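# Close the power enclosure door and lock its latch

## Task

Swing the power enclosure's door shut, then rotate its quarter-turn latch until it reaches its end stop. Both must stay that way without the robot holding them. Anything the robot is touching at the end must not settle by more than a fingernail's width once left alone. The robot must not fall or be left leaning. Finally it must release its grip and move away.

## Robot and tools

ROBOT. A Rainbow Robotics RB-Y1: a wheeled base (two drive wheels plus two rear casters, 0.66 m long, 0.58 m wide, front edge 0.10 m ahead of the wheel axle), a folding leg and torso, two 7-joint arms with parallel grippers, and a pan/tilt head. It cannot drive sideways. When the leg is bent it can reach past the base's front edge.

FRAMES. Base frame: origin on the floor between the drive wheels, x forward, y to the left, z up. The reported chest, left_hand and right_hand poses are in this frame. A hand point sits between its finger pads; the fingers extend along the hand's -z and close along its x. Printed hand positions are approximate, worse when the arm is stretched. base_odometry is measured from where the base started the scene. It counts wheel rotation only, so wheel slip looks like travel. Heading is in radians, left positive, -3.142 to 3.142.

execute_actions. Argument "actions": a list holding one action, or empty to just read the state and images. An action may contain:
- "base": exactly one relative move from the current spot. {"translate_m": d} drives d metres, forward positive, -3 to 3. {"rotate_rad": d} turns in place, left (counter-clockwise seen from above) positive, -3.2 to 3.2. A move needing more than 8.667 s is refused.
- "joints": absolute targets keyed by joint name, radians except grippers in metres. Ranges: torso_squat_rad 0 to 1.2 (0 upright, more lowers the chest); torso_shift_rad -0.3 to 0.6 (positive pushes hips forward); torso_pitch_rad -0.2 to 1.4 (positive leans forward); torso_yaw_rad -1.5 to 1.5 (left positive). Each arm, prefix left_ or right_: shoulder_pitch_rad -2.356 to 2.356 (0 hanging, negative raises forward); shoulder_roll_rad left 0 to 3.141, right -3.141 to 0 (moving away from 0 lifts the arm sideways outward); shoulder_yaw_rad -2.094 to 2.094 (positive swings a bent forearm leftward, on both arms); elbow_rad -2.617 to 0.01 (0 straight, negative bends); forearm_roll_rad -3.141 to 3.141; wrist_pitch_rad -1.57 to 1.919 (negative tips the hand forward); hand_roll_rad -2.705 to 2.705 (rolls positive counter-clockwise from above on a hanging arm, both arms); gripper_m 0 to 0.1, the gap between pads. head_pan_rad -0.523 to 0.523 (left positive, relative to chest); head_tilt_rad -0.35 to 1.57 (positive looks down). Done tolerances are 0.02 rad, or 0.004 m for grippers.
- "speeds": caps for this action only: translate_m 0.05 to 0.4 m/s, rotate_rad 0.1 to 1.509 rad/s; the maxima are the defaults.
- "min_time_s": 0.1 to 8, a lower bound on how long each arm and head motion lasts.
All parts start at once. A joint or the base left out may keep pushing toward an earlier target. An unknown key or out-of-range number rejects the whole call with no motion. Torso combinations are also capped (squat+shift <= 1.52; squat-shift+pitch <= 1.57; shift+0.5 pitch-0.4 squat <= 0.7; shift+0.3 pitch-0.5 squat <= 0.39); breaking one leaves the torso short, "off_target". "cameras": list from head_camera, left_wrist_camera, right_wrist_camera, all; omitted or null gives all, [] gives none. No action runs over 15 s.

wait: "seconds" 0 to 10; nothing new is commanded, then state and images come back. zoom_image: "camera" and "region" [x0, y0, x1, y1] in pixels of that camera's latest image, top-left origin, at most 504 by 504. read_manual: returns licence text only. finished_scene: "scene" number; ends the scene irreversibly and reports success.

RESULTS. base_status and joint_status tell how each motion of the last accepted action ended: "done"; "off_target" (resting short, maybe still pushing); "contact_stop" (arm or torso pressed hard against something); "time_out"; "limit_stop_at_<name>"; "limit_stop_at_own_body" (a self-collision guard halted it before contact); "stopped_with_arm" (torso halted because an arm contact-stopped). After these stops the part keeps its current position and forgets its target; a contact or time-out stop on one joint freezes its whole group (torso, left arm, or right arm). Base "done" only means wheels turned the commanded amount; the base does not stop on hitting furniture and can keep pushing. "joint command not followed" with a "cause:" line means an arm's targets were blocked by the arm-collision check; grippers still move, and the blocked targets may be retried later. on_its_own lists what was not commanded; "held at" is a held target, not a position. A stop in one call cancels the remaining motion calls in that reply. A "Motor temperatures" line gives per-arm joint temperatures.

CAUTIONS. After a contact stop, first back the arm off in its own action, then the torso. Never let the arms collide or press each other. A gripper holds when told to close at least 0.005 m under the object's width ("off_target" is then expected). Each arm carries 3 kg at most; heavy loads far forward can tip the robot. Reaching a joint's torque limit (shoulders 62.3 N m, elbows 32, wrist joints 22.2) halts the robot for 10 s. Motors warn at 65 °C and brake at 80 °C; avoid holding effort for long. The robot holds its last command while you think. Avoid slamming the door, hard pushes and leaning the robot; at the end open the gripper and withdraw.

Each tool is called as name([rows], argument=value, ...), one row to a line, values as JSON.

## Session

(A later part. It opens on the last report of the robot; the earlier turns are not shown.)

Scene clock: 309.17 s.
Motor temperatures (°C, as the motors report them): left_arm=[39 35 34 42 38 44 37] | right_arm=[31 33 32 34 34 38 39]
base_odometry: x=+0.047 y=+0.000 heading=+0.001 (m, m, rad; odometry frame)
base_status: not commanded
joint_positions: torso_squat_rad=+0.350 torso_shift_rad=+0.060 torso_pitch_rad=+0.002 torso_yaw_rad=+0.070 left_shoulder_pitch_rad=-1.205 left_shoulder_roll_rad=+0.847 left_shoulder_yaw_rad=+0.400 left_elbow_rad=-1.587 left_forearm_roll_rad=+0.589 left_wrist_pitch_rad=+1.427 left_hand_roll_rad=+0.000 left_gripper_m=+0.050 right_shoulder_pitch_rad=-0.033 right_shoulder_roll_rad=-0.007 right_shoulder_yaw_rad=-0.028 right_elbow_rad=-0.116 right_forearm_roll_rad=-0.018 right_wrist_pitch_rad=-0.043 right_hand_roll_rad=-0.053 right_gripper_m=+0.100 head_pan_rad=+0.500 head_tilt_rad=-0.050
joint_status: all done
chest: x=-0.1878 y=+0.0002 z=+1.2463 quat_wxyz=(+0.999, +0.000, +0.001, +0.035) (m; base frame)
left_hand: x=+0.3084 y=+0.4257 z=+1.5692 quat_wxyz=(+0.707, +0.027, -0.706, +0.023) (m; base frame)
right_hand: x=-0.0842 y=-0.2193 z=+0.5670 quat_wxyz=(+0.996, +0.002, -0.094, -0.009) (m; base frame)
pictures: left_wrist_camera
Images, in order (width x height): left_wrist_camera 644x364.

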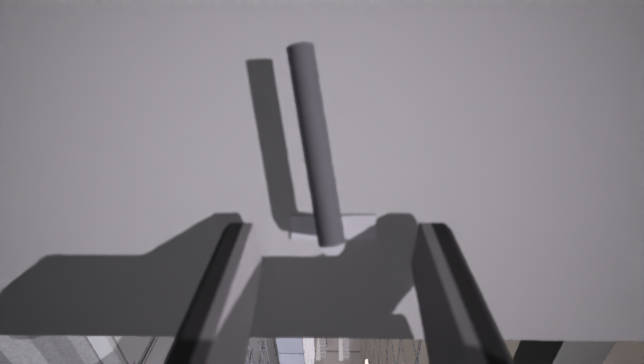

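execute_actions([
  {"joints":{"torso_squat_rad":0.335,"torso_shift_rad":0.13}},
], cameras=[])

execute_actions([
  {"joints":{"torso_squat_rad":0.308,"torso_shift_rad":0.185,"torso_yaw_rad":0.02}},
], cameras=[])

execute_actions([
  {"joints":{"left_gripper_m":0,"left_hand_roll_rad":-0.1}},
], cameras=["left_wrist_camera"])

execute_actions([
  {"joints":{"torso_squat_rad":0.285,"torso_shift_rad":0.225}},
], cameras=["head_camera","left_wrist_camera"])

Scene clock: 311.50 s.
Motor temperatures (°C, as the motors report them): left_arm=[39 35 34 41 38 44 37] | right_arm=[31 33 32 34 34 38 39]
base_odometry: x=+0.047 y=+0.000 heading=+0.001 (m, m, rad; odometry frame)
base_status: not commanded
joint_positions: torso_squat_rad=+0.335 torso_shift_rad=+0.130 torso_pitch_rad=+0.002 torso_yaw_rad=+0.070 left_shoulder_pitch_rad=-1.205 left_shoulder_roll_rad=+0.847 left_shoulder_yaw_rad=+0.400 left_elbow_rad=-1.587 left_forearm_roll_rad=+0.589 left_wrist_pitch_rad=+1.427 left_hand_roll_rad=+0.000 left_gripper_m=+0.050 right_shoulder_pitch_rad=-0.033 right_shoulder_roll_rad=-0.007 right_shoulder_yaw_rad=-0.028 right_elbow_rad=-0.116 right_forearm_roll_rad=-0.018 right_wrist_pitch_rad=-0.043 right_hand_roll_rad=-0.053 right_gripper_m=+0.100 head_pan_rad=+0.500 head_tilt_rad=-0.050
joint_status: all done
chest: x=-0.1416 y=+0.0002 z=+1.2454 quat_wxyz=(+0.999, +0.000, +0.001, +0.035) (m; base frame)
left_hand: x=+0.3545 y=+0.4257 z=+1.5683 quat_wxyz=(+0.707, +0.027, -0.706, +0.023) (m; base frame)
right_hand: x=-0.0380 y=-0.2193 z=+0.5661 quat_wxyz=(+0.996, +0.002, -0.094, -0.009) (m; base frame)
pictures: none
No camera images: the call's "cameras" was empty. Leave "cameras" out to get every camera's image.

Scene clock: 312.63 s.
Motor temperatures (°C, as the motors report them): left_arm=[39 35 34 41 38 44 37] | right_arm=[31 33 32 34 34 38 39]
base_odometry: x=+0.047 y=+0.000 heading=+0.001 (m, m, rad; odometry frame)
base_status: not commanded
joint_positions: torso_squat_rad=+0.308 torso_shift_rad=+0.185 torso_pitch_rad=+0.002 torso_yaw_rad=+0.020 left_shoulder_pitch_rad=-1.205 left_shoulder_roll_rad=+0.847 left_shoulder_yaw_rad=+0.400 left_elbow_rad=-1.587 left_forearm_roll_rad=+0.589 left_wrist_pitch_rad=+1.427 left_hand_roll_rad=+0.000 left_gripper_m=+0.050 right_shoulder_pitch_rad=-0.033 right_shoulder_roll_rad=-0.007 right_shoulder_yaw_rad=-0.028 right_elbow_rad=-0.116 right_forearm_roll_rad=-0.018 right_wrist_pitch_rad=-0.043 right_hand_roll_rad=-0.053 right_gripper_m=+0.100 head_pan_rad=+0.500 head_tilt_rad=-0.050
joint_status: all done
chest: x=-0.1046 y=+0.0002 z=+1.2456 quat_wxyz=(+1.000, +0.000, +0.001, +0.010) (m; base frame)
left_hand: x=+0.4122 y=+0.4005 z=+1.5685 quat_wxyz=(+0.708, +0.009, -0.706, +0.006) (m; base frame)
right_hand: x=-0.0121 y=-0.2243 z=+0.5663 quat_wxyz=(+0.995, +0.000, -0.094, -0.034) (m; base frame)
pictures: none
No camera images: the call's "cameras" was empty. Leave "cameras" out to get every camera's image.

Scene clock: 313.60 s.
Motor temperatures (°C, as the motors report them): left_arm=[39 35 34 41 38 44 37] | right_arm=[31 33 32 34 34 38 39]
base_odometry: x=+0.047 y=+0.000 heading=+0.001 (m, m, rad; odometry frame)
base_status: not commanded
joint_positions: torso_squat_rad=+0.308 torso_shift_rad=+0.185 torso_pitch_rad=+0.002 torso_yaw_rad=+0.020 left_shoulder_pitch_rad=-1.204 left_shoulder_roll_rad=+0.847 left_shoulder_yaw_rad=+0.400 left_elbow_rad=-1.586 left_forearm_roll_rad=+0.589 left_wrist_pitch_rad=+1.428 left_hand_roll_rad=-0.100 left_gripper_m=+0.011 right_shoulder_pitch_rad=-0.033 right_shoulder_roll_rad=-0.007 right_shoulder_yaw_rad=-0.028 right_elbow_rad=-0.116 right_forearm_roll_rad=-0.018 right_wrist_pitch_rad=-0.043 right_hand_roll_rad=-0.053 right_gripper_m=+0.100 head_pan_rad=+0.500 head_tilt_rad=-0.050
joint_status: left_gripper_m off_target (ended at +0.011, target +0.000); the others done
chest: x=-0.1045 y=+0.0002 z=+1.2456 quat_wxyz=(+1.000, +0.000, +0.001, +0.010) (m; base frame)
left_hand: x=+0.4125 y=+0.4005 z=+1.5678 quat_wxyz=(+0.708, +0.044, -0.704, -0.030) (m; base frame)
right_hand: x=-0.0121 y=-0.2243 z=+0.5663 quat_wxyz=(+0.995, +0.000, -0.094, -0.034) (m; base frame)
pictures: left_wrist_camera
Images, in order (width x height): left_wrist_camera 644x364.

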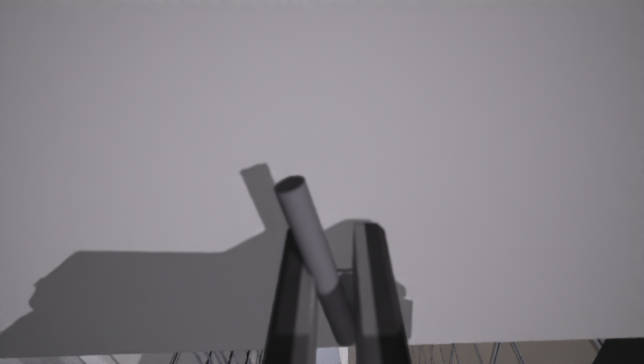

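Scene clock: 324.20 s.
Motor temperatures (°C, as the motors report them): left_arm=[39 35 34 41 39 50 37] | right_arm=[31 33 32 34 34 38 39]
TORQUE FAULT: left_wrist_pitch_rad reached its load limit. The robot stopped for 10 seconds, dropped its targets and accepts commands again. The stop added 9.0 s to the call and to motion_time.
base_odometry: x=+0.047 y=+0.000 heading=+0.001 (m, m, rad; odometry frame)
base_status: not commanded
joint_positions: torso_squat_rad=+0.288 torso_shift_rad=+0.217 torso_pitch_rad=-0.006 torso_yaw_rad=+0.022 left_shoulder_pitch_rad=-1.200 left_shoulder_roll_rad=+0.844 left_shoulder_yaw_rad=+0.398 left_elbow_rad=-1.591 left_forearm_roll_rad=+0.593 left_wrist_pitch_rad=+1.435 left_hand_roll_rad=-0.100 left_gripper_m=+0.011 right_shoulder_pitch_rad=-0.033 right_shoulder_roll_rad=-0.007 right_shoulder_yaw_rad=-0.028 right_elbow_rad=-0.116 right_forearm_roll_rad=-0.018 right_wrist_pitch_rad=-0.043 right_hand_roll_rad=-0.053 right_gripper_m=+0.100 head_pan_rad=+0.500 head_tilt_rad=-0.050
joint_status: torso_squat_rad contact_stop (moved -0.020 of -0.023); torso_shift_rad contact_stop (moved +0.032 of +0.040)
chest: x=-0.0854 y=-0.0001 z=+1.2453 quat_wxyz=(+1.000, +0.000, -0.003, +0.011) (m; base frame)
left_hand: x=+0.4292 y=+0.3984 z=+1.5683 quat_wxyz=(+0.708, +0.043, -0.704, -0.032) (m; base frame)
right_hand: x=+0.0132 y=-0.2243 z=+0.5667 quat_wxyz=(+0.995, +0.000, -0.098, -0.033) (m; base frame)
pictures: head_camera, left_wrist_camera
Images, in order (width x height): head_camera 896x504, left_wrist_camera 644x364.

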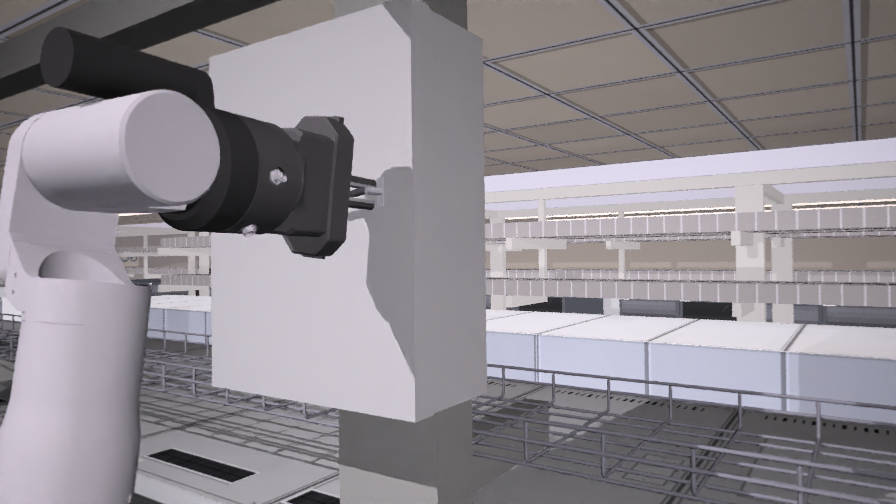

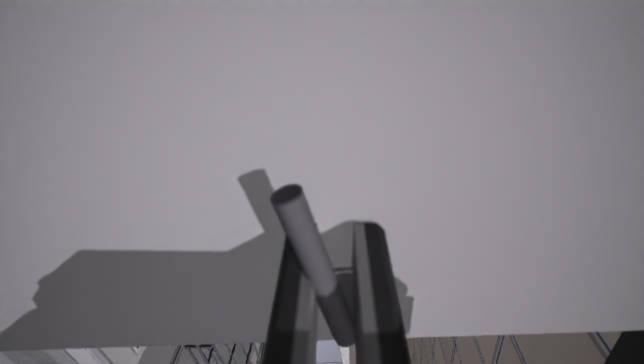

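execute_actions([
  {"joints":{"torso_squat_rad":0.335,"torso_shift_rad":0.13,"left_gripper_m":0.045,"left_shoulder_pitch_rad":-1.205,"left_shoulder_roll_rad":0.847,"left_shoulder_yaw_rad":0.4,"left_elbow_rad":-1.587,"left_wrist_pitch_rad":1.427,"left_forearm_roll_rad":0.589,"left_hand_roll_rad":0}},
], cameras=[])

execute_actions([
  {"joints":{"torso_squat_rad":0.3,"torso_shift_rad":0.215,"torso_yaw_rad":0.05,"left_forearm_roll_rad":0.639,"left_hand_roll_rad":0.5}},
], cameras=["left_wrist_camera"])

execute_actions([
  {"joints":{"left_hand_roll_rad":0.9},"min_time_s":1.5},
], cameras=["head_camera","left_wrist_camera"])

Scene clock: 327.63 s.
Motor temperatures (°C, as the motors report them): left_arm=[39 35 34 41 39 51 37] | right_arm=[31 33 32 34 34 38 39]
base_odometry: x=+0.047 y=+0.000 heading=+0.001 (m, m, rad; odometry frame)
base_status: not commanded
joint_positions: torso_squat_rad=+0.289 torso_shift_rad=+0.215 torso_pitch_rad=-0.007 torso_yaw_rad=+0.022 left_shoulder_pitch_rad=-1.199 left_shoulder_roll_rad=+0.843 left_shoulder_yaw_rad=+0.397 left_elbow_rad=-1.589 left_forearm_roll_rad=+0.592 left_wrist_pitch_rad=+1.433 left_hand_roll_rad=-0.085 left_gripper_m=+0.045 right_shoulder_pitch_rad=-0.033 right_shoulder_roll_rad=-0.007 right_shoulder_yaw_rad=-0.028 right_elbow_rad=-0.116 right_forearm_roll_rad=-0.018 right_wrist_pitch_rad=-0.043 right_hand_roll_rad=-0.053 right_gripper_m=+0.100 head_pan_rad=+0.500 head_tilt_rad=-0.050
joint_status: torso_squat_rad stopped_with_arm (moved +0.001 of +0.047); torso_shift_rad stopped_with_arm (moved -0.002 of -0.087); left_forearm_roll_rad contact_stop (moved -0.001 of -0.004); left_wrist_pitch_rad contact_stop (moved -0.002 of -0.008); left_hand_roll_rad contact_stop_at_left_forearm_roll_rad (moved +0.015 of +0.100); the others done
on_its_own: torso_squat_rad is held at +0.289, not at your +0.335, since it stopped_with_arm; torso_shift_rad is held at +0.215, not at your +0.130, since it stopped_with_arm; left_hand_roll_rad is held at -0.085, not at your +0.000, since a contact_stop
chest: x=-0.0874 y=+0.0001 z=+1.2454 quat_wxyz=(+1.000, +0.000, -0.004, +0.011) (m; base frame)
left_hand: x=+0.4274 y=+0.3992 z=+1.5682 quat_wxyz=(+0.708, +0.038, -0.704, -0.026) (m; base frame)
right_hand: x=+0.0119 y=-0.2241 z=+0.5670 quat_wxyz=(+0.995, +0.000, -0.098, -0.033) (m; base frame)
pictures: none
No camera images: the call's "cameras" was empty. Leave "cameras" out to get every camera's image.

not run: a stop came earlier in this reply.

not run: a stop came earlier in this reply.

execute_actions([
  {"joints":{"torso_squat_rad":0.335,"torso_shift_rad":0.13,"torso_pitch_rad":0}},
], cameras=[])

execute_actions([
  {"joints":{"torso_yaw_rad":0.065,"left_shoulder_pitch_rad":-1.205,"left_shoulder_roll_rad":0.847,"left_shoulder_yaw_rad":0.4,"left_elbow_rad":-1.587,"left_wrist_pitch_rad":1.427,"left_forearm_roll_rad":0.65,"left_hand_roll_rad":0.5}},
], cameras=[])

execute_actions([
  {"joints":{"torso_squat_rad":0.305,"torso_shift_rad":0.21}},
], cameras=["left_wrist_camera"])

execute_actions([
  {"joints":{"left_hand_roll_rad":0.9},"min_time_s":1.5},
], cameras=["head_camera","left_wrist_camera"])

Scene clock: 330.10 s.
Motor temperatures (°C, as the motors report them): left_arm=[39 35 34 41 39 50 37] | right_arm=[31 33 32 34 34 38 39]
base_odometry: x=+0.047 y=+0.000 heading=+0.001 (m, m, rad; odometry frame)
base_status: not commanded
joint_positions: torso_squat_rad=+0.335 torso_shift_rad=+0.130 torso_pitch_rad=+0.000 torso_yaw_rad=+0.022 left_shoulder_pitch_rad=-1.199 left_shoulder_roll_rad=+0.843 left_shoulder_yaw_rad=+0.397 left_elbow_rad=-1.589 left_forearm_roll_rad=+0.592 left_wrist_pitch_rad=+1.433 left_hand_roll_rad=-0.085 left_gripper_m=+0.045 right_shoulder_pitch_rad=-0.033 right_shoulder_roll_rad=-0.007 right_shoulder_yaw_rad=-0.028 right_elbow_rad=-0.116 right_forearm_roll_rad=-0.018 right_wrist_pitch_rad=-0.043 right_hand_roll_rad=-0.053 right_gripper_m=+0.100 head_pan_rad=+0.500 head_tilt_rad=-0.050
joint_status: all done
on_its_own: left_hand_roll_rad is held at -0.085, not at your +0.000, since a contact_stop
chest: x=-0.1423 y=+0.0001 z=+1.2454 quat_wxyz=(+1.000, +0.000, +0.000, +0.011) (m; base frame)
left_hand: x=+0.3748 y=+0.3992 z=+1.5646 quat_wxyz=(+0.711, +0.038, -0.702, -0.026) (m; base frame)
right_hand: x=-0.0479 y=-0.2241 z=+0.5663 quat_wxyz=(+0.995, +0.000, -0.095, -0.033) (m; base frame)
pictures: none
No camera images: the call's "cameras" was empty. Leave "cameras" out to get every camera's image.

Scene clock: 331.07 s.
Motor temperatures (°C, as the motors report them): left_arm=[39 35 34 41 39 50 37] | right_arm=[31 33 32 34 34 38 39]
base_odometry: x=+0.047 y=+0.000 heading=+0.001 (m, m, rad; odometry frame)
base_status: not commanded
joint_positions: torso_squat_rad=+0.335 torso_shift_rad=+0.130 torso_pitch_rad=+0.000 torso_yaw_rad=+0.065 left_shoulder_pitch_rad=-1.204 left_shoulder_roll_rad=+0.847 left_shoulder_yaw_rad=+0.400 left_elbow_rad=-1.587 left_forearm_roll_rad=+0.650 left_wrist_pitch_rad=+1.427 left_hand_roll_rad=+0.500 left_gripper_m=+0.045 right_shoulder_pitch_rad=-0.033 right_shoulder_roll_rad=-0.007 right_shoulder_yaw_rad=-0.028 right_elbow_rad=-0.116 right_forearm_roll_rad=-0.018 right_wrist_pitch_rad=-0.043 right_hand_roll_rad=-0.053 right_gripper_m=+0.100 head_pan_rad=+0.500 head_tilt_rad=-0.050
joint_status: all done
chest: x=-0.1423 y=+0.0002 z=+1.2454 quat_wxyz=(+0.999, +0.000, +0.000, +0.033) (m; base frame)
left_hand: x=+0.3557 y=+0.4093 z=+1.5694 quat_wxyz=(+0.684, -0.175, -0.685, +0.178) (m; base frame)
right_hand: x=-0.0382 y=-0.2198 z=+0.5663 quat_wxyz=(+0.995, +0.002, -0.095, -0.011) (m; base frame)
pictures: none
No camera images: the call's "cameras" was empty. Leave "cameras" out to get every camera's image.

Scene clock: 332.37 s.
Motor temperatures (°C, as the motors report them): left_arm=[39 35 34 41 39 49 37] | right_arm=[31 33 32 34 34 38 39]
base_odometry: x=+0.047 y=+0.000 heading=+0.001 (m, m, rad; odometry frame)
base_status: not commanded
joint_positions: torso_squat_rad=+0.305 torso_shift_rad=+0.210 torso_pitch_rad=+0.000 torso_yaw_rad=+0.065 left_shoulder_pitch_rad=-1.204 left_shoulder_roll_rad=+0.847 left_shoulder_yaw_rad=+0.400 left_elbow_rad=-1.587 left_forearm_roll_rad=+0.650 left_wrist_pitch_rad=+1.427 left_hand_roll_rad=+0.500 left_gripper_m=+0.045 right_shoulder_pitch_rad=-0.033 right_shoulder_roll_rad=-0.007 right_shoulder_yaw_rad=-0.028 right_elbow_rad=-0.116 right_forearm_roll_rad=-0.018 right_wrist_pitch_rad=-0.043 right_hand_roll_rad=-0.053 right_gripper_m=+0.100 head_pan_rad=+0.500 head_tilt_rad=-0.050
joint_status: all done
chest: x=-0.0887 y=+0.0002 z=+1.2429 quat_wxyz=(+0.999, +0.000, +0.000, +0.033) (m; base frame)
left_hand: x=+0.4094 y=+0.4093 z=+1.5668 quat_wxyz=(+0.684, -0.175, -0.685, +0.178) (m; base frame)
right_hand: x=+0.0152 y=-0.2198 z=+0.5638 quat_wxyz=(+0.995, +0.002, -0.095, -0.011) (m; base frame)
pictures: left_wrist_camera
Images, in order (width x height): left_wrist_camera 644x364.

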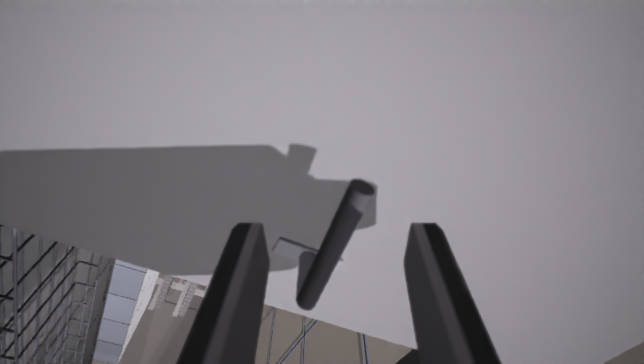

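Scene clock: 334.17 s.
Motor temperatures (°C, as the motors report them): left_arm=[39 35 34 41 39 49 37] | right_arm=[31 33 32 34 34 38 39]
base_odometry: x=+0.047 y=+0.000 heading=+0.001 (m, m, rad; odometry frame)
base_status: not commanded
joint_positions: torso_squat_rad=+0.305 torso_shift_rad=+0.210 torso_pitch_rad=+0.000 torso_yaw_rad=+0.065 left_shoulder_pitch_rad=-1.204 left_shoulder_roll_rad=+0.847 left_shoulder_yaw_rad=+0.400 left_elbow_rad=-1.587 left_forearm_roll_rad=+0.650 left_wrist_pitch_rad=+1.427 left_hand_roll_rad=+0.900 left_gripper_m=+0.045 right_shoulder_pitch_rad=-0.033 right_shoulder_roll_rad=-0.007 right_shoulder_yaw_rad=-0.028 right_elbow_rad=-0.116 right_forearm_roll_rad=-0.018 right_wrist_pitch_rad=-0.043 right_hand_roll_rad=-0.053 right_gripper_m=+0.100 head_pan_rad=+0.500 head_tilt_rad=-0.050
joint_status: all done
chest: x=-0.0887 y=+0.0002 z=+1.2429 quat_wxyz=(+0.999, +0.000, +0.000, +0.033) (m; base frame)
left_hand: x=+0.4094 y=+0.4093 z=+1.5668 quat_wxyz=(+0.635, -0.307, -0.637, +0.310) (m; base frame)
right_hand: x=+0.0152 y=-0.2198 z=+0.5638 quat_wxyz=(+0.995, +0.002, -0.095, -0.011) (m; base frame)
pictures: head_camera, left_wrist_camera
Images, in order (width x height): head_camera 896x504, left_wrist_camera 644x364.

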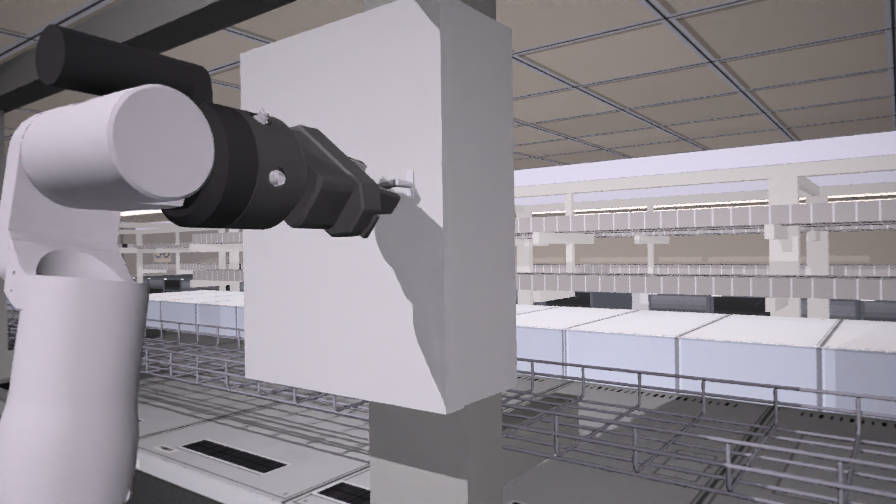

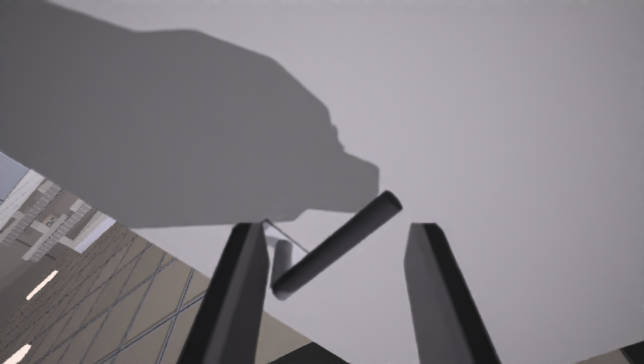

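execute_actions([
  {"joints":{"left_gripper_m":0.026}},
], cameras=["left_wrist_camera"])

execute_actions([
  {"joints":{"left_hand_roll_rad":1.3,"left_gripper_m":0.0},"min_time_s":2},
], cameras=["left_wrist_camera"])

Scene clock: 335.80 s.
Motor temperatures (°C, as the motors report them): left_arm=[39 35 34 41 39 49 37] | right_arm=[31 33 32 34 34 38 39]
base_odometry: x=+0.047 y=+0.000 heading=+0.001 (m, m, rad; odometry frame)
base_status: not commanded
joint_positions: torso_squat_rad=+0.305 torso_shift_rad=+0.210 torso_pitch_rad=+0.000 torso_yaw_rad=+0.065 left_shoulder_pitch_rad=-1.204 left_shoulder_roll_rad=+0.846 left_shoulder_yaw_rad=+0.399 left_elbow_rad=-1.587 left_forearm_roll_rad=+0.651 left_wrist_pitch_rad=+1.428 left_hand_roll_rad=+0.900 left_gripper_m=+0.027 right_shoulder_pitch_rad=-0.033 right_shoulder_roll_rad=-0.007 right_shoulder_yaw_rad=-0.028 right_elbow_rad=-0.116 right_forearm_roll_rad=-0.018 right_wrist_pitch_rad=-0.043 right_hand_roll_rad=-0.053 right_gripper_m=+0.100 head_pan_rad=+0.500 head_tilt_rad=-0.050
joint_status: all done
chest: x=-0.0887 y=+0.0000 z=+1.2429 quat_wxyz=(+0.999, +0.000, +0.000, +0.032) (m; base frame)
left_hand: x=+0.4097 y=+0.4085 z=+1.5664 quat_wxyz=(+0.636, -0.307, -0.636, +0.310) (m; base frame)
right_hand: x=+0.0152 y=-0.2199 z=+0.5638 quat_wxyz=(+0.995, +0.002, -0.095, -0.011) (m; base frame)
pictures: left_wrist_camera
Images, in order (width x height): left_wrist_camera 644x364.

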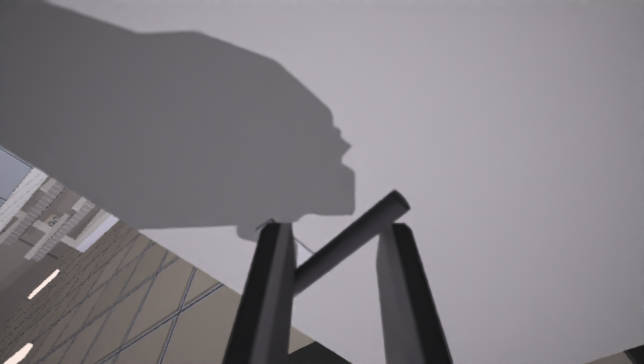

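Scene clock: 347.47 s.
Motor temperatures (°C, as the motors report them): left_arm=[39 35 34 41 39 51 38] | right_arm=[31 33 32 34 34 38 39]
TORQUE FAULT: left_wrist_pitch_rad reached its load limit. The robot stopped for 10 seconds, dropped its targets and accepts commands again. The stop added 9.4 s to the call and to motion_time.
base_odometry: x=+0.047 y=+0.000 heading=+0.001 (m, m, rad; odometry frame)
base_status: not commanded
joint_positions: torso_squat_rad=+0.305 torso_shift_rad=+0.209 torso_pitch_rad=-0.001 torso_yaw_rad=+0.065 left_shoulder_pitch_rad=-1.195 left_shoulder_roll_rad=+0.843 left_shoulder_yaw_rad=+0.394 left_elbow_rad=-1.588 left_forearm_roll_rad=+0.653 left_wrist_pitch_rad=+1.435 left_hand_roll_rad=+1.271 left_gripper_m=+0.027 right_shoulder_pitch_rad=-0.032 right_shoulder_roll_rad=-0.007 right_shoulder_yaw_rad=-0.028 right_elbow_rad=-0.116 right_forearm_roll_rad=-0.018 right_wrist_pitch_rad=-0.043 right_hand_roll_rad=-0.053 right_gripper_m=+0.100 head_pan_rad=+0.500 head_tilt_rad=-0.050
joint_status: left_hand_roll_rad torque_fault (moved +0.371 of +0.400); left_gripper_m torque_fault (moved +0.000 of -0.027)
on_its_own: left_hand_roll_rad is held at +1.272, not at your +1.300, since a torque_fault
chest: x=-0.0896 y=+0.0000 z=+1.2430 quat_wxyz=(+0.999, +0.000, -0.001, +0.033) (m; base frame)
left_hand: x=+0.4113 y=+0.4071 z=+1.5595 quat_wxyz=(+0.574, -0.416, -0.563, +0.424) (m; base frame)
right_hand: x=+0.0151 y=-0.2199 z=+0.5640 quat_wxyz=(+0.995, +0.002, -0.095, -0.011) (m; base frame)
pictures: left_wrist_camera
Images, in order (width x height): left_wrist_camera 644x364.

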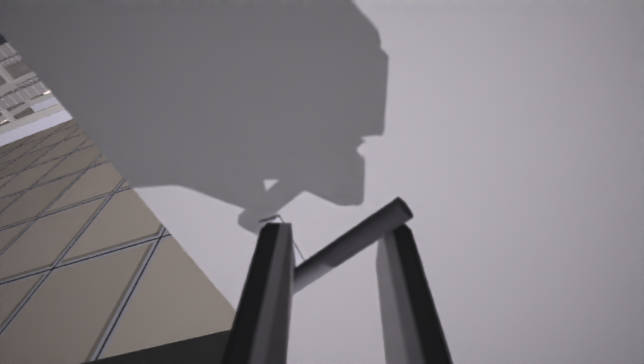

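execute_actions([
  {"joints":{"torso_squat_rad":0.345}},
], cameras=[])

execute_actions([
  {"joints":{"torso_squat_rad":0.375,"torso_yaw_rad":0.057,"left_gripper_m":0,"left_shoulder_pitch_rad":-1.204,"left_shoulder_roll_rad":0.847,"left_shoulder_yaw_rad":0.4,"left_wrist_pitch_rad":1.427,"left_hand_roll_rad":1.5},"min_time_s":1.5},
], cameras=["left_wrist_camera"])

Scene clock: 349.40 s.
Motor temperatures (°C, as the motors report them): left_arm=[39 35 34 41 39 51 38] | right_arm=[31 33 32 34 34 38 39]
base_odometry: x=+0.047 y=+0.000 heading=+0.001 (m, m, rad; odometry frame)
base_status: not commanded
joint_positions: torso_squat_rad=+0.345 torso_shift_rad=+0.210 torso_pitch_rad=-0.001 torso_yaw_rad=+0.065 left_shoulder_pitch_rad=-1.202 left_shoulder_roll_rad=+0.845 left_shoulder_yaw_rad=+0.397 left_elbow_rad=-1.589 left_forearm_roll_rad=+0.652 left_wrist_pitch_rad=+1.430 left_hand_roll_rad=+1.272 left_gripper_m=+0.026 right_shoulder_pitch_rad=-0.032 right_shoulder_roll_rad=-0.007 right_shoulder_yaw_rad=-0.028 right_elbow_rad=-0.116 right_forearm_roll_rad=-0.018 right_wrist_pitch_rad=-0.043 right_hand_roll_rad=-0.053 right_gripper_m=+0.100 head_pan_rad=+0.500 head_tilt_rad=-0.050
joint_status: all done
on_its_own: left_hand_roll_rad is held at +1.272, not at your +1.300, since a torque_fault
chest: x=-0.0912 y=-0.0001 z=+1.2342 quat_wxyz=(+0.999, +0.000, +0.000, +0.033) (m; base frame)
left_hand: x=+0.4077 y=+0.4073 z=+1.5562 quat_wxyz=(+0.570, -0.418, -0.568, +0.422) (m; base frame)
right_hand: x=+0.0134 y=-0.2197 z=+0.5551 quat_wxyz=(+0.995, +0.003, -0.095, -0.011) (m; base frame)
pictures: none
No camera images: the call's "cameras" was empty. Leave "cameras" out to get every camera's image.

Scene clock: 351.20 s.
Motor temperatures (°C, as the motors report them): left_arm=[39 35 34 41 39 51 38] | right_arm=[31 33 32 34 34 38 39]
base_odometry: x=+0.047 y=+0.000 heading=+0.001 (m, m, rad; odometry frame)
base_status: not commanded
joint_positions: torso_squat_rad=+0.375 torso_shift_rad=+0.210 torso_pitch_rad=-0.001 torso_yaw_rad=+0.057 left_shoulder_pitch_rad=-1.205 left_shoulder_roll_rad=+0.847 left_shoulder_yaw_rad=+0.399 left_elbow_rad=-1.588 left_forearm_roll_rad=+0.652 left_wrist_pitch_rad=+1.427 left_hand_roll_rad=+1.499 left_gripper_m=+0.024 right_shoulder_pitch_rad=-0.032 right_shoulder_roll_rad=-0.007 right_shoulder_yaw_rad=-0.028 right_elbow_rad=-0.116 right_forearm_roll_rad=-0.018 right_wrist_pitch_rad=-0.043 right_hand_roll_rad=-0.053 right_gripper_m=+0.100 head_pan_rad=+0.500 head_tilt_rad=-0.050
joint_status: left_gripper_m off_target (ended at +0.024, target +0.000); the others done
chest: x=-0.0925 y=-0.0001 z=+1.2270 quat_wxyz=(+1.000, +0.000, +0.000, +0.029) (m; base frame)
left_hand: x=+0.4083 y=+0.4042 z=+1.5518 quat_wxyz=(+0.518, -0.484, -0.516, +0.481) (m; base frame)
right_hand: x=+0.0100 y=-0.2206 z=+0.5478 quat_wxyz=(+0.995, +0.002, -0.095, -0.015) (m; base frame)
pictures: left_wrist_camera
Images, in order (width x height): left_wrist_camera 644x364.

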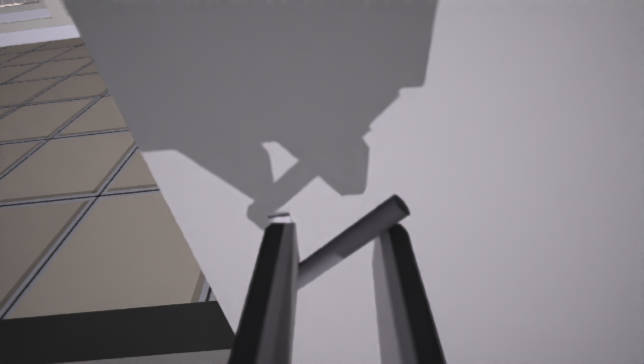

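Working. Continue.

execute_actions([
  {"joints":{"torso_squat_rad":0.388,"torso_yaw_rad":0.048,"torso_shift_rad":0.206,"left_hand_roll_rad":1.75},"min_time_s":1.5},
], cameras=[])

execute_actions([
  {"joints":{"torso_squat_rad":0.398,"torso_yaw_rad":0.037,"torso_shift_rad":0.2,"left_hand_roll_rad":2.0},"min_time_s":1.5},
], cameras=["left_wrist_camera"])

execute_actions([
  {"joints":{"torso_squat_rad":0.404,"torso_yaw_rad":0.026,"torso_shift_rad":0.194,"left_hand_roll_rad":2.25},"min_time_s":1.5},
], cameras=["left_wrist_camera","head_camera"])

Scene clock: 353.80 s.
Motor temperatures (°C, as the motors report them): left_arm=[39 35 34 41 39 50 38] | right_arm=[31 33 32 34 34 38 39]
base_odometry: x=+0.047 y=+0.000 heading=+0.001 (m, m, rad; odometry frame)
base_status: not commanded
joint_positions: torso_squat_rad=+0.388 torso_shift_rad=+0.206 torso_pitch_rad=+0.000 torso_yaw_rad=+0.048 left_shoulder_pitch_rad=-1.204 left_shoulder_roll_rad=+0.847 left_shoulder_yaw_rad=+0.399 left_elbow_rad=-1.588 left_forearm_roll_rad=+0.652 left_wrist_pitch_rad=+1.428 left_hand_roll_rad=+1.749 left_gripper_m=+0.025 right_shoulder_pitch_rad=-0.032 right_shoulder_roll_rad=-0.007 right_shoulder_yaw_rad=-0.028 right_elbow_rad=-0.116 right_forearm_roll_rad=-0.018 right_wrist_pitch_rad=-0.043 right_hand_roll_rad=-0.053 right_gripper_m=+0.100 head_pan_rad=+0.500 head_tilt_rad=-0.050
joint_status: all done
chest: x=-0.0958 y=+0.0000 z=+1.2242 quat_wxyz=(+1.000, +0.000, +0.000, +0.024) (m; base frame)
left_hand: x=+0.4091 y=+0.3998 z=+1.5480 quat_wxyz=(+0.457, -0.546, -0.449, +0.540) (m; base frame)
right_hand: x=+0.0048 y=-0.2216 z=+0.5451 quat_wxyz=(+0.995, +0.002, -0.095, -0.020) (m; base frame)
pictures: none
No camera images: the call's "cameras" was empty. Leave "cameras" out to get every camera's image.

Scene clock: 355.60 s.
Motor temperatures (°C, as the motors report them): left_arm=[39 35 34 41 39 50 38] | right_arm=[31 33 32 34 34 38 39]
base_odometry: x=+0.047 y=+0.000 heading=+0.001 (m, m, rad; odometry frame)
base_status: not commanded
joint_positions: torso_squat_rad=+0.398 torso_shift_rad=+0.200 torso_pitch_rad=-0.001 torso_yaw_rad=+0.037 left_shoulder_pitch_rad=-1.203 left_shoulder_roll_rad=+0.847 left_shoulder_yaw_rad=+0.399 left_elbow_rad=-1.588 left_forearm_roll_rad=+0.652 left_wrist_pitch_rad=+1.429 left_hand_roll_rad=+1.999 left_gripper_m=+0.025 right_shoulder_pitch_rad=-0.032 right_shoulder_roll_rad=-0.007 right_shoulder_yaw_rad=-0.028 right_elbow_rad=-0.116 right_forearm_roll_rad=-0.018 right_wrist_pitch_rad=-0.043 right_hand_roll_rad=-0.053 right_gripper_m=+0.100 head_pan_rad=+0.500 head_tilt_rad=-0.050
joint_status: all done
chest: x=-0.1003 y=+0.0001 z=+1.2224 quat_wxyz=(+1.000, +0.000, +0.000, +0.019) (m; base frame)
left_hand: x=+0.4091 y=+0.3944 z=+1.5453 quat_wxyz=(+0.389, -0.599, -0.373, +0.591) (m; base frame)
right_hand: x=-0.0020 y=-0.2227 z=+0.5433 quat_wxyz=(+0.995, +0.001, -0.095, -0.025) (m; base frame)
pictures: left_wrist_camera
Images, in order (width x height): left_wrist_camera 644x364.

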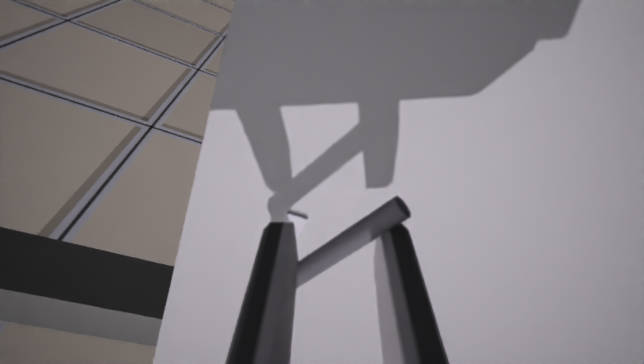

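Scene clock: 357.40 s.
Motor temperatures (°C, as the motors report them): left_arm=[39 35 34 41 39 50 38] | right_arm=[31 33 32 34 34 38 39]
base_odometry: x=+0.047 y=+0.000 heading=+0.001 (m, m, rad; odometry frame)
base_status: not commanded
joint_positions: torso_squat_rad=+0.404 torso_shift_rad=+0.193 torso_pitch_rad=-0.001 torso_yaw_rad=+0.026 left_shoulder_pitch_rad=-1.202 left_shoulder_roll_rad=+0.846 left_shoulder_yaw_rad=+0.398 left_elbow_rad=-1.588 left_forearm_roll_rad=+0.653 left_wrist_pitch_rad=+1.430 left_hand_roll_rad=+2.249 left_gripper_m=+0.025 right_shoulder_pitch_rad=-0.032 right_shoulder_roll_rad=-0.007 right_shoulder_yaw_rad=-0.028 right_elbow_rad=-0.116 right_forearm_roll_rad=-0.018 right_wrist_pitch_rad=-0.043 right_hand_roll_rad=-0.053 right_gripper_m=+0.100 head_pan_rad=+0.500 head_tilt_rad=-0.050
joint_status: all done
chest: x=-0.1046 y=+0.0001 z=+1.2215 quat_wxyz=(+1.000, +0.000, +0.000, +0.013) (m; base frame)
left_hand: x=+0.4092 y=+0.3887 z=+1.5439 quat_wxyz=(+0.317, -0.642, -0.292, +0.634) (m; base frame)
right_hand: x=-0.0086 y=-0.2237 z=+0.5425 quat_wxyz=(+0.995, +0.000, -0.095, -0.030) (m; base frame)
pictures: head_camera, left_wrist_camera
Images, in order (width x height): head_camera 896x504, left_wrist_camera 644x364.

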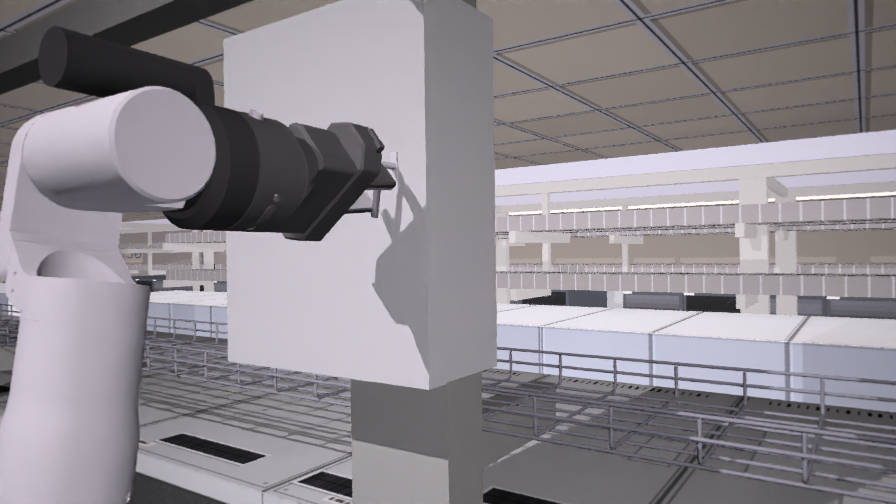

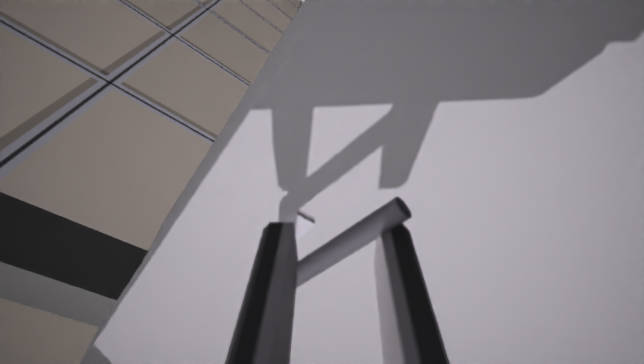

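execute_actions([
  {"joints":{"torso_squat_rad":0.416,"torso_yaw_rad":0.014,"torso_shift_rad":0.187,"left_hand_roll_rad":2.47},"min_time_s":2},
], cameras=["left_wrist_camera","head_camera"])

Scene clock: 359.47 s.
Motor temperatures (°C, as the motors report them): left_arm=[39 35 34 41 38 50 38] | right_arm=[31 33 32 34 34 38 39]
base_odometry: x=+0.047 y=+0.000 heading=+0.001 (m, m, rad; odometry frame)
base_status: not commanded
joint_positions: torso_squat_rad=+0.416 torso_shift_rad=+0.187 torso_pitch_rad=-0.001 torso_yaw_rad=+0.014 left_shoulder_pitch_rad=-1.202 left_shoulder_roll_rad=+0.849 left_shoulder_yaw_rad=+0.399 left_elbow_rad=-1.589 left_forearm_roll_rad=+0.651 left_wrist_pitch_rad=+1.429 left_hand_roll_rad=+2.423 left_gripper_m=+0.026 right_shoulder_pitch_rad=-0.032 right_shoulder_roll_rad=-0.007 right_shoulder_yaw_rad=-0.028 right_elbow_rad=-0.116 right_forearm_roll_rad=-0.018 right_wrist_pitch_rad=-0.043 right_hand_roll_rad=-0.053 right_gripper_m=+0.100 head_pan_rad=+0.500 head_tilt_rad=-0.050
joint_status: left_hand_roll_rad contact_stop (moved +0.174 of +0.221); the others done
on_its_own: left_hand_roll_rad is held at +2.425, not at your +2.470, since a contact_stop
chest: x=-0.1093 y=+0.0002 z=+1.2191 quat_wxyz=(+1.000, +0.000, +0.000, +0.007) (m; base frame)
left_hand: x=+0.4082 y=+0.3839 z=+1.5428 quat_wxyz=(+0.263, -0.667, -0.233, +0.657) (m; base frame)
right_hand: x=-0.0163 y=-0.2248 z=+0.5400 quat_wxyz=(+0.995, +0.000, -0.095, -0.037) (m; base frame)
pictures: head_camera, left_wrist_camera
Images, in order (width x height): head_camera 896x504, left_wrist_camera 644x364.

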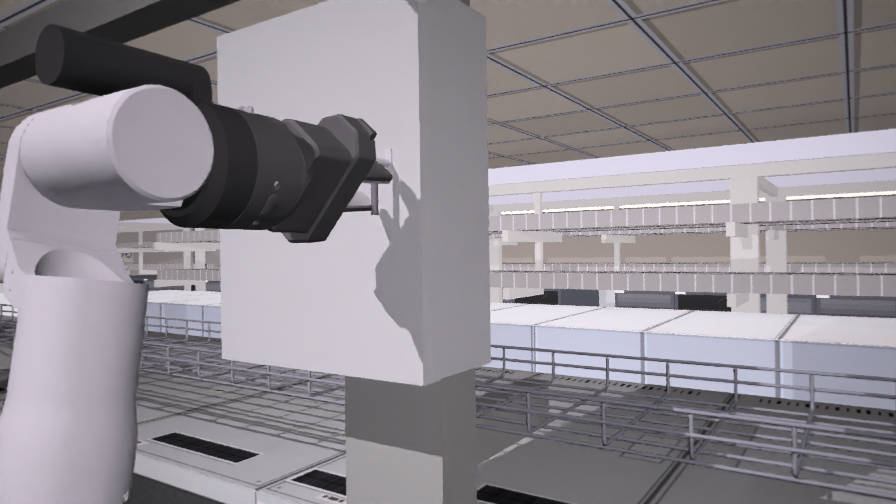

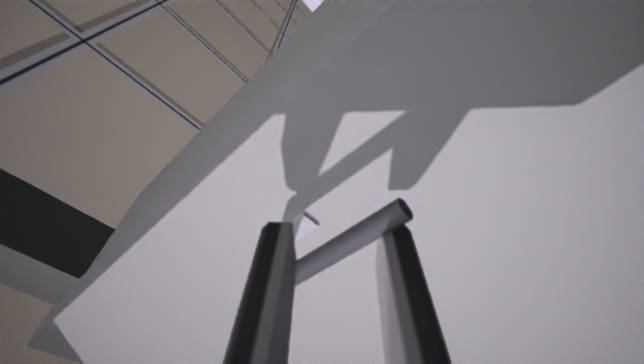

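At stop, and door flush. Release.

execute_actions([
  {"joints":{"left_hand_roll_rad":2.25,"left_gripper_m":0.045}},
], cameras=[])

execute_actions([
  {"joints":{"torso_shift_rad":-0.1}},
], cameras=["head_camera"])

finished_scene(scene=1)

Scene clock: 361.20 s.
Motor temperatures (°C, as the motors report them): left_arm=[39 35 34 41 38 49 38] | right_arm=[31 33 32 34 34 38 39]
base_odometry: x=+0.047 y=+0.000 heading=+0.001 (m, m, rad; odometry frame)
base_status: not commanded
joint_positions: torso_squat_rad=+0.416 torso_shift_rad=+0.187 torso_pitch_rad=+0.000 torso_yaw_rad=+0.014 left_shoulder_pitch_rad=-1.202 left_shoulder_roll_rad=+0.849 left_shoulder_yaw_rad=+0.399 left_elbow_rad=-1.588 left_forearm_roll_rad=+0.651 left_wrist_pitch_rad=+1.428 left_hand_roll_rad=+2.250 left_gripper_m=+0.045 right_shoulder_pitch_rad=-0.032 right_shoulder_roll_rad=-0.007 right_shoulder_yaw_rad=-0.028 right_elbow_rad=-0.116 right_forearm_roll_rad=-0.018 right_wrist_pitch_rad=-0.043 right_hand_roll_rad=-0.053 right_gripper_m=+0.100 head_pan_rad=+0.500 head_tilt_rad=-0.050
joint_status: all done
chest: x=-0.1091 y=+0.0002 z=+1.2191 quat_wxyz=(+1.000, +0.000, +0.000, +0.007) (m; base frame)
left_hand: x=+0.4089 y=+0.3838 z=+1.5424 quat_wxyz=(+0.319, -0.644, -0.289, +0.632) (m; base frame)
right_hand: x=-0.0163 y=-0.2248 z=+0.5400 quat_wxyz=(+0.995, +0.000, -0.095, -0.037) (m; base frame)
pictures: none
No camera images: the call's "cameras" was empty. Leave "cameras" out to get every camera's image.

Scene clock: 363.90 s.
Motor temperatures (°C, as the motors report them): left_arm=[39 35 34 41 38 49 38] | right_arm=[31 33 32 34 34 38 39]
base_odometry: x=+0.047 y=+0.000 heading=+0.001 (m, m, rad; odometry frame)
base_status: not commanded
joint_positions: torso_squat_rad=+0.416 torso_shift_rad=-0.100 torso_pitch_rad=+0.000 torso_yaw_rad=+0.014 left_shoulder_pitch_rad=-1.202 left_shoulder_roll_rad=+0.849 left_shoulder_yaw_rad=+0.399 left_elbow_rad=-1.588 left_forearm_roll_rad=+0.651 left_wrist_pitch_rad=+1.428 left_hand_roll_rad=+2.250 left_gripper_m=+0.045 right_shoulder_pitch_rad=-0.032 right_shoulder_roll_rad=-0.007 right_shoulder_yaw_rad=-0.028 right_elbow_rad=-0.116 right_forearm_roll_rad=-0.018 right_wrist_pitch_rad=-0.043 right_hand_roll_rad=-0.053 right_gripper_m=+0.100 head_pan_rad=+0.500 head_tilt_rad=-0.050
joint_status: all done
chest: x=-0.2920 y=+0.0002 z=+1.2270 quat_wxyz=(+1.000, +0.000, +0.000, +0.007) (m; base frame)
left_hand: x=+0.2260 y=+0.3837 z=+1.5503 quat_wxyz=(+0.319, -0.644, -0.289, +0.632) (m; base frame)
right_hand: x=-0.1993 y=-0.2248 z=+0.5479 quat_wxyz=(+0.995, +0.000, -0.095, -0.037) (m; base frame)
pictures: head_camera
Images, in order (width x height): head_camera 896x504.

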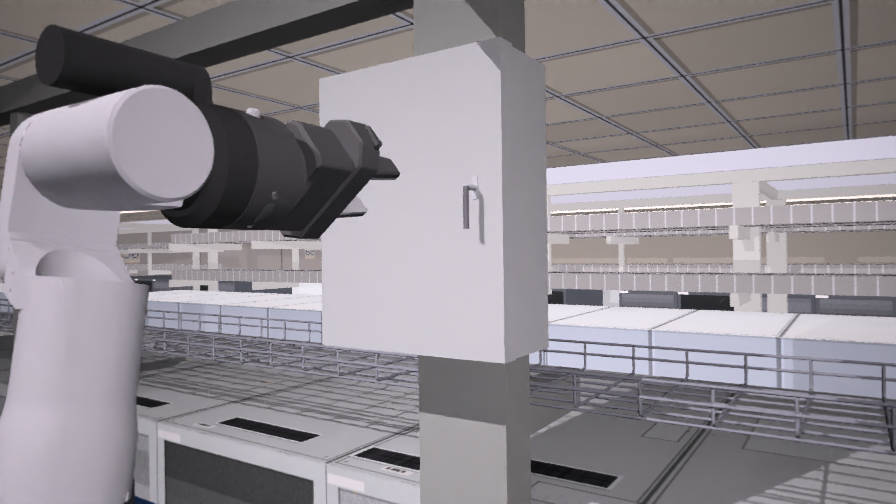

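The scene is finished: the task was done.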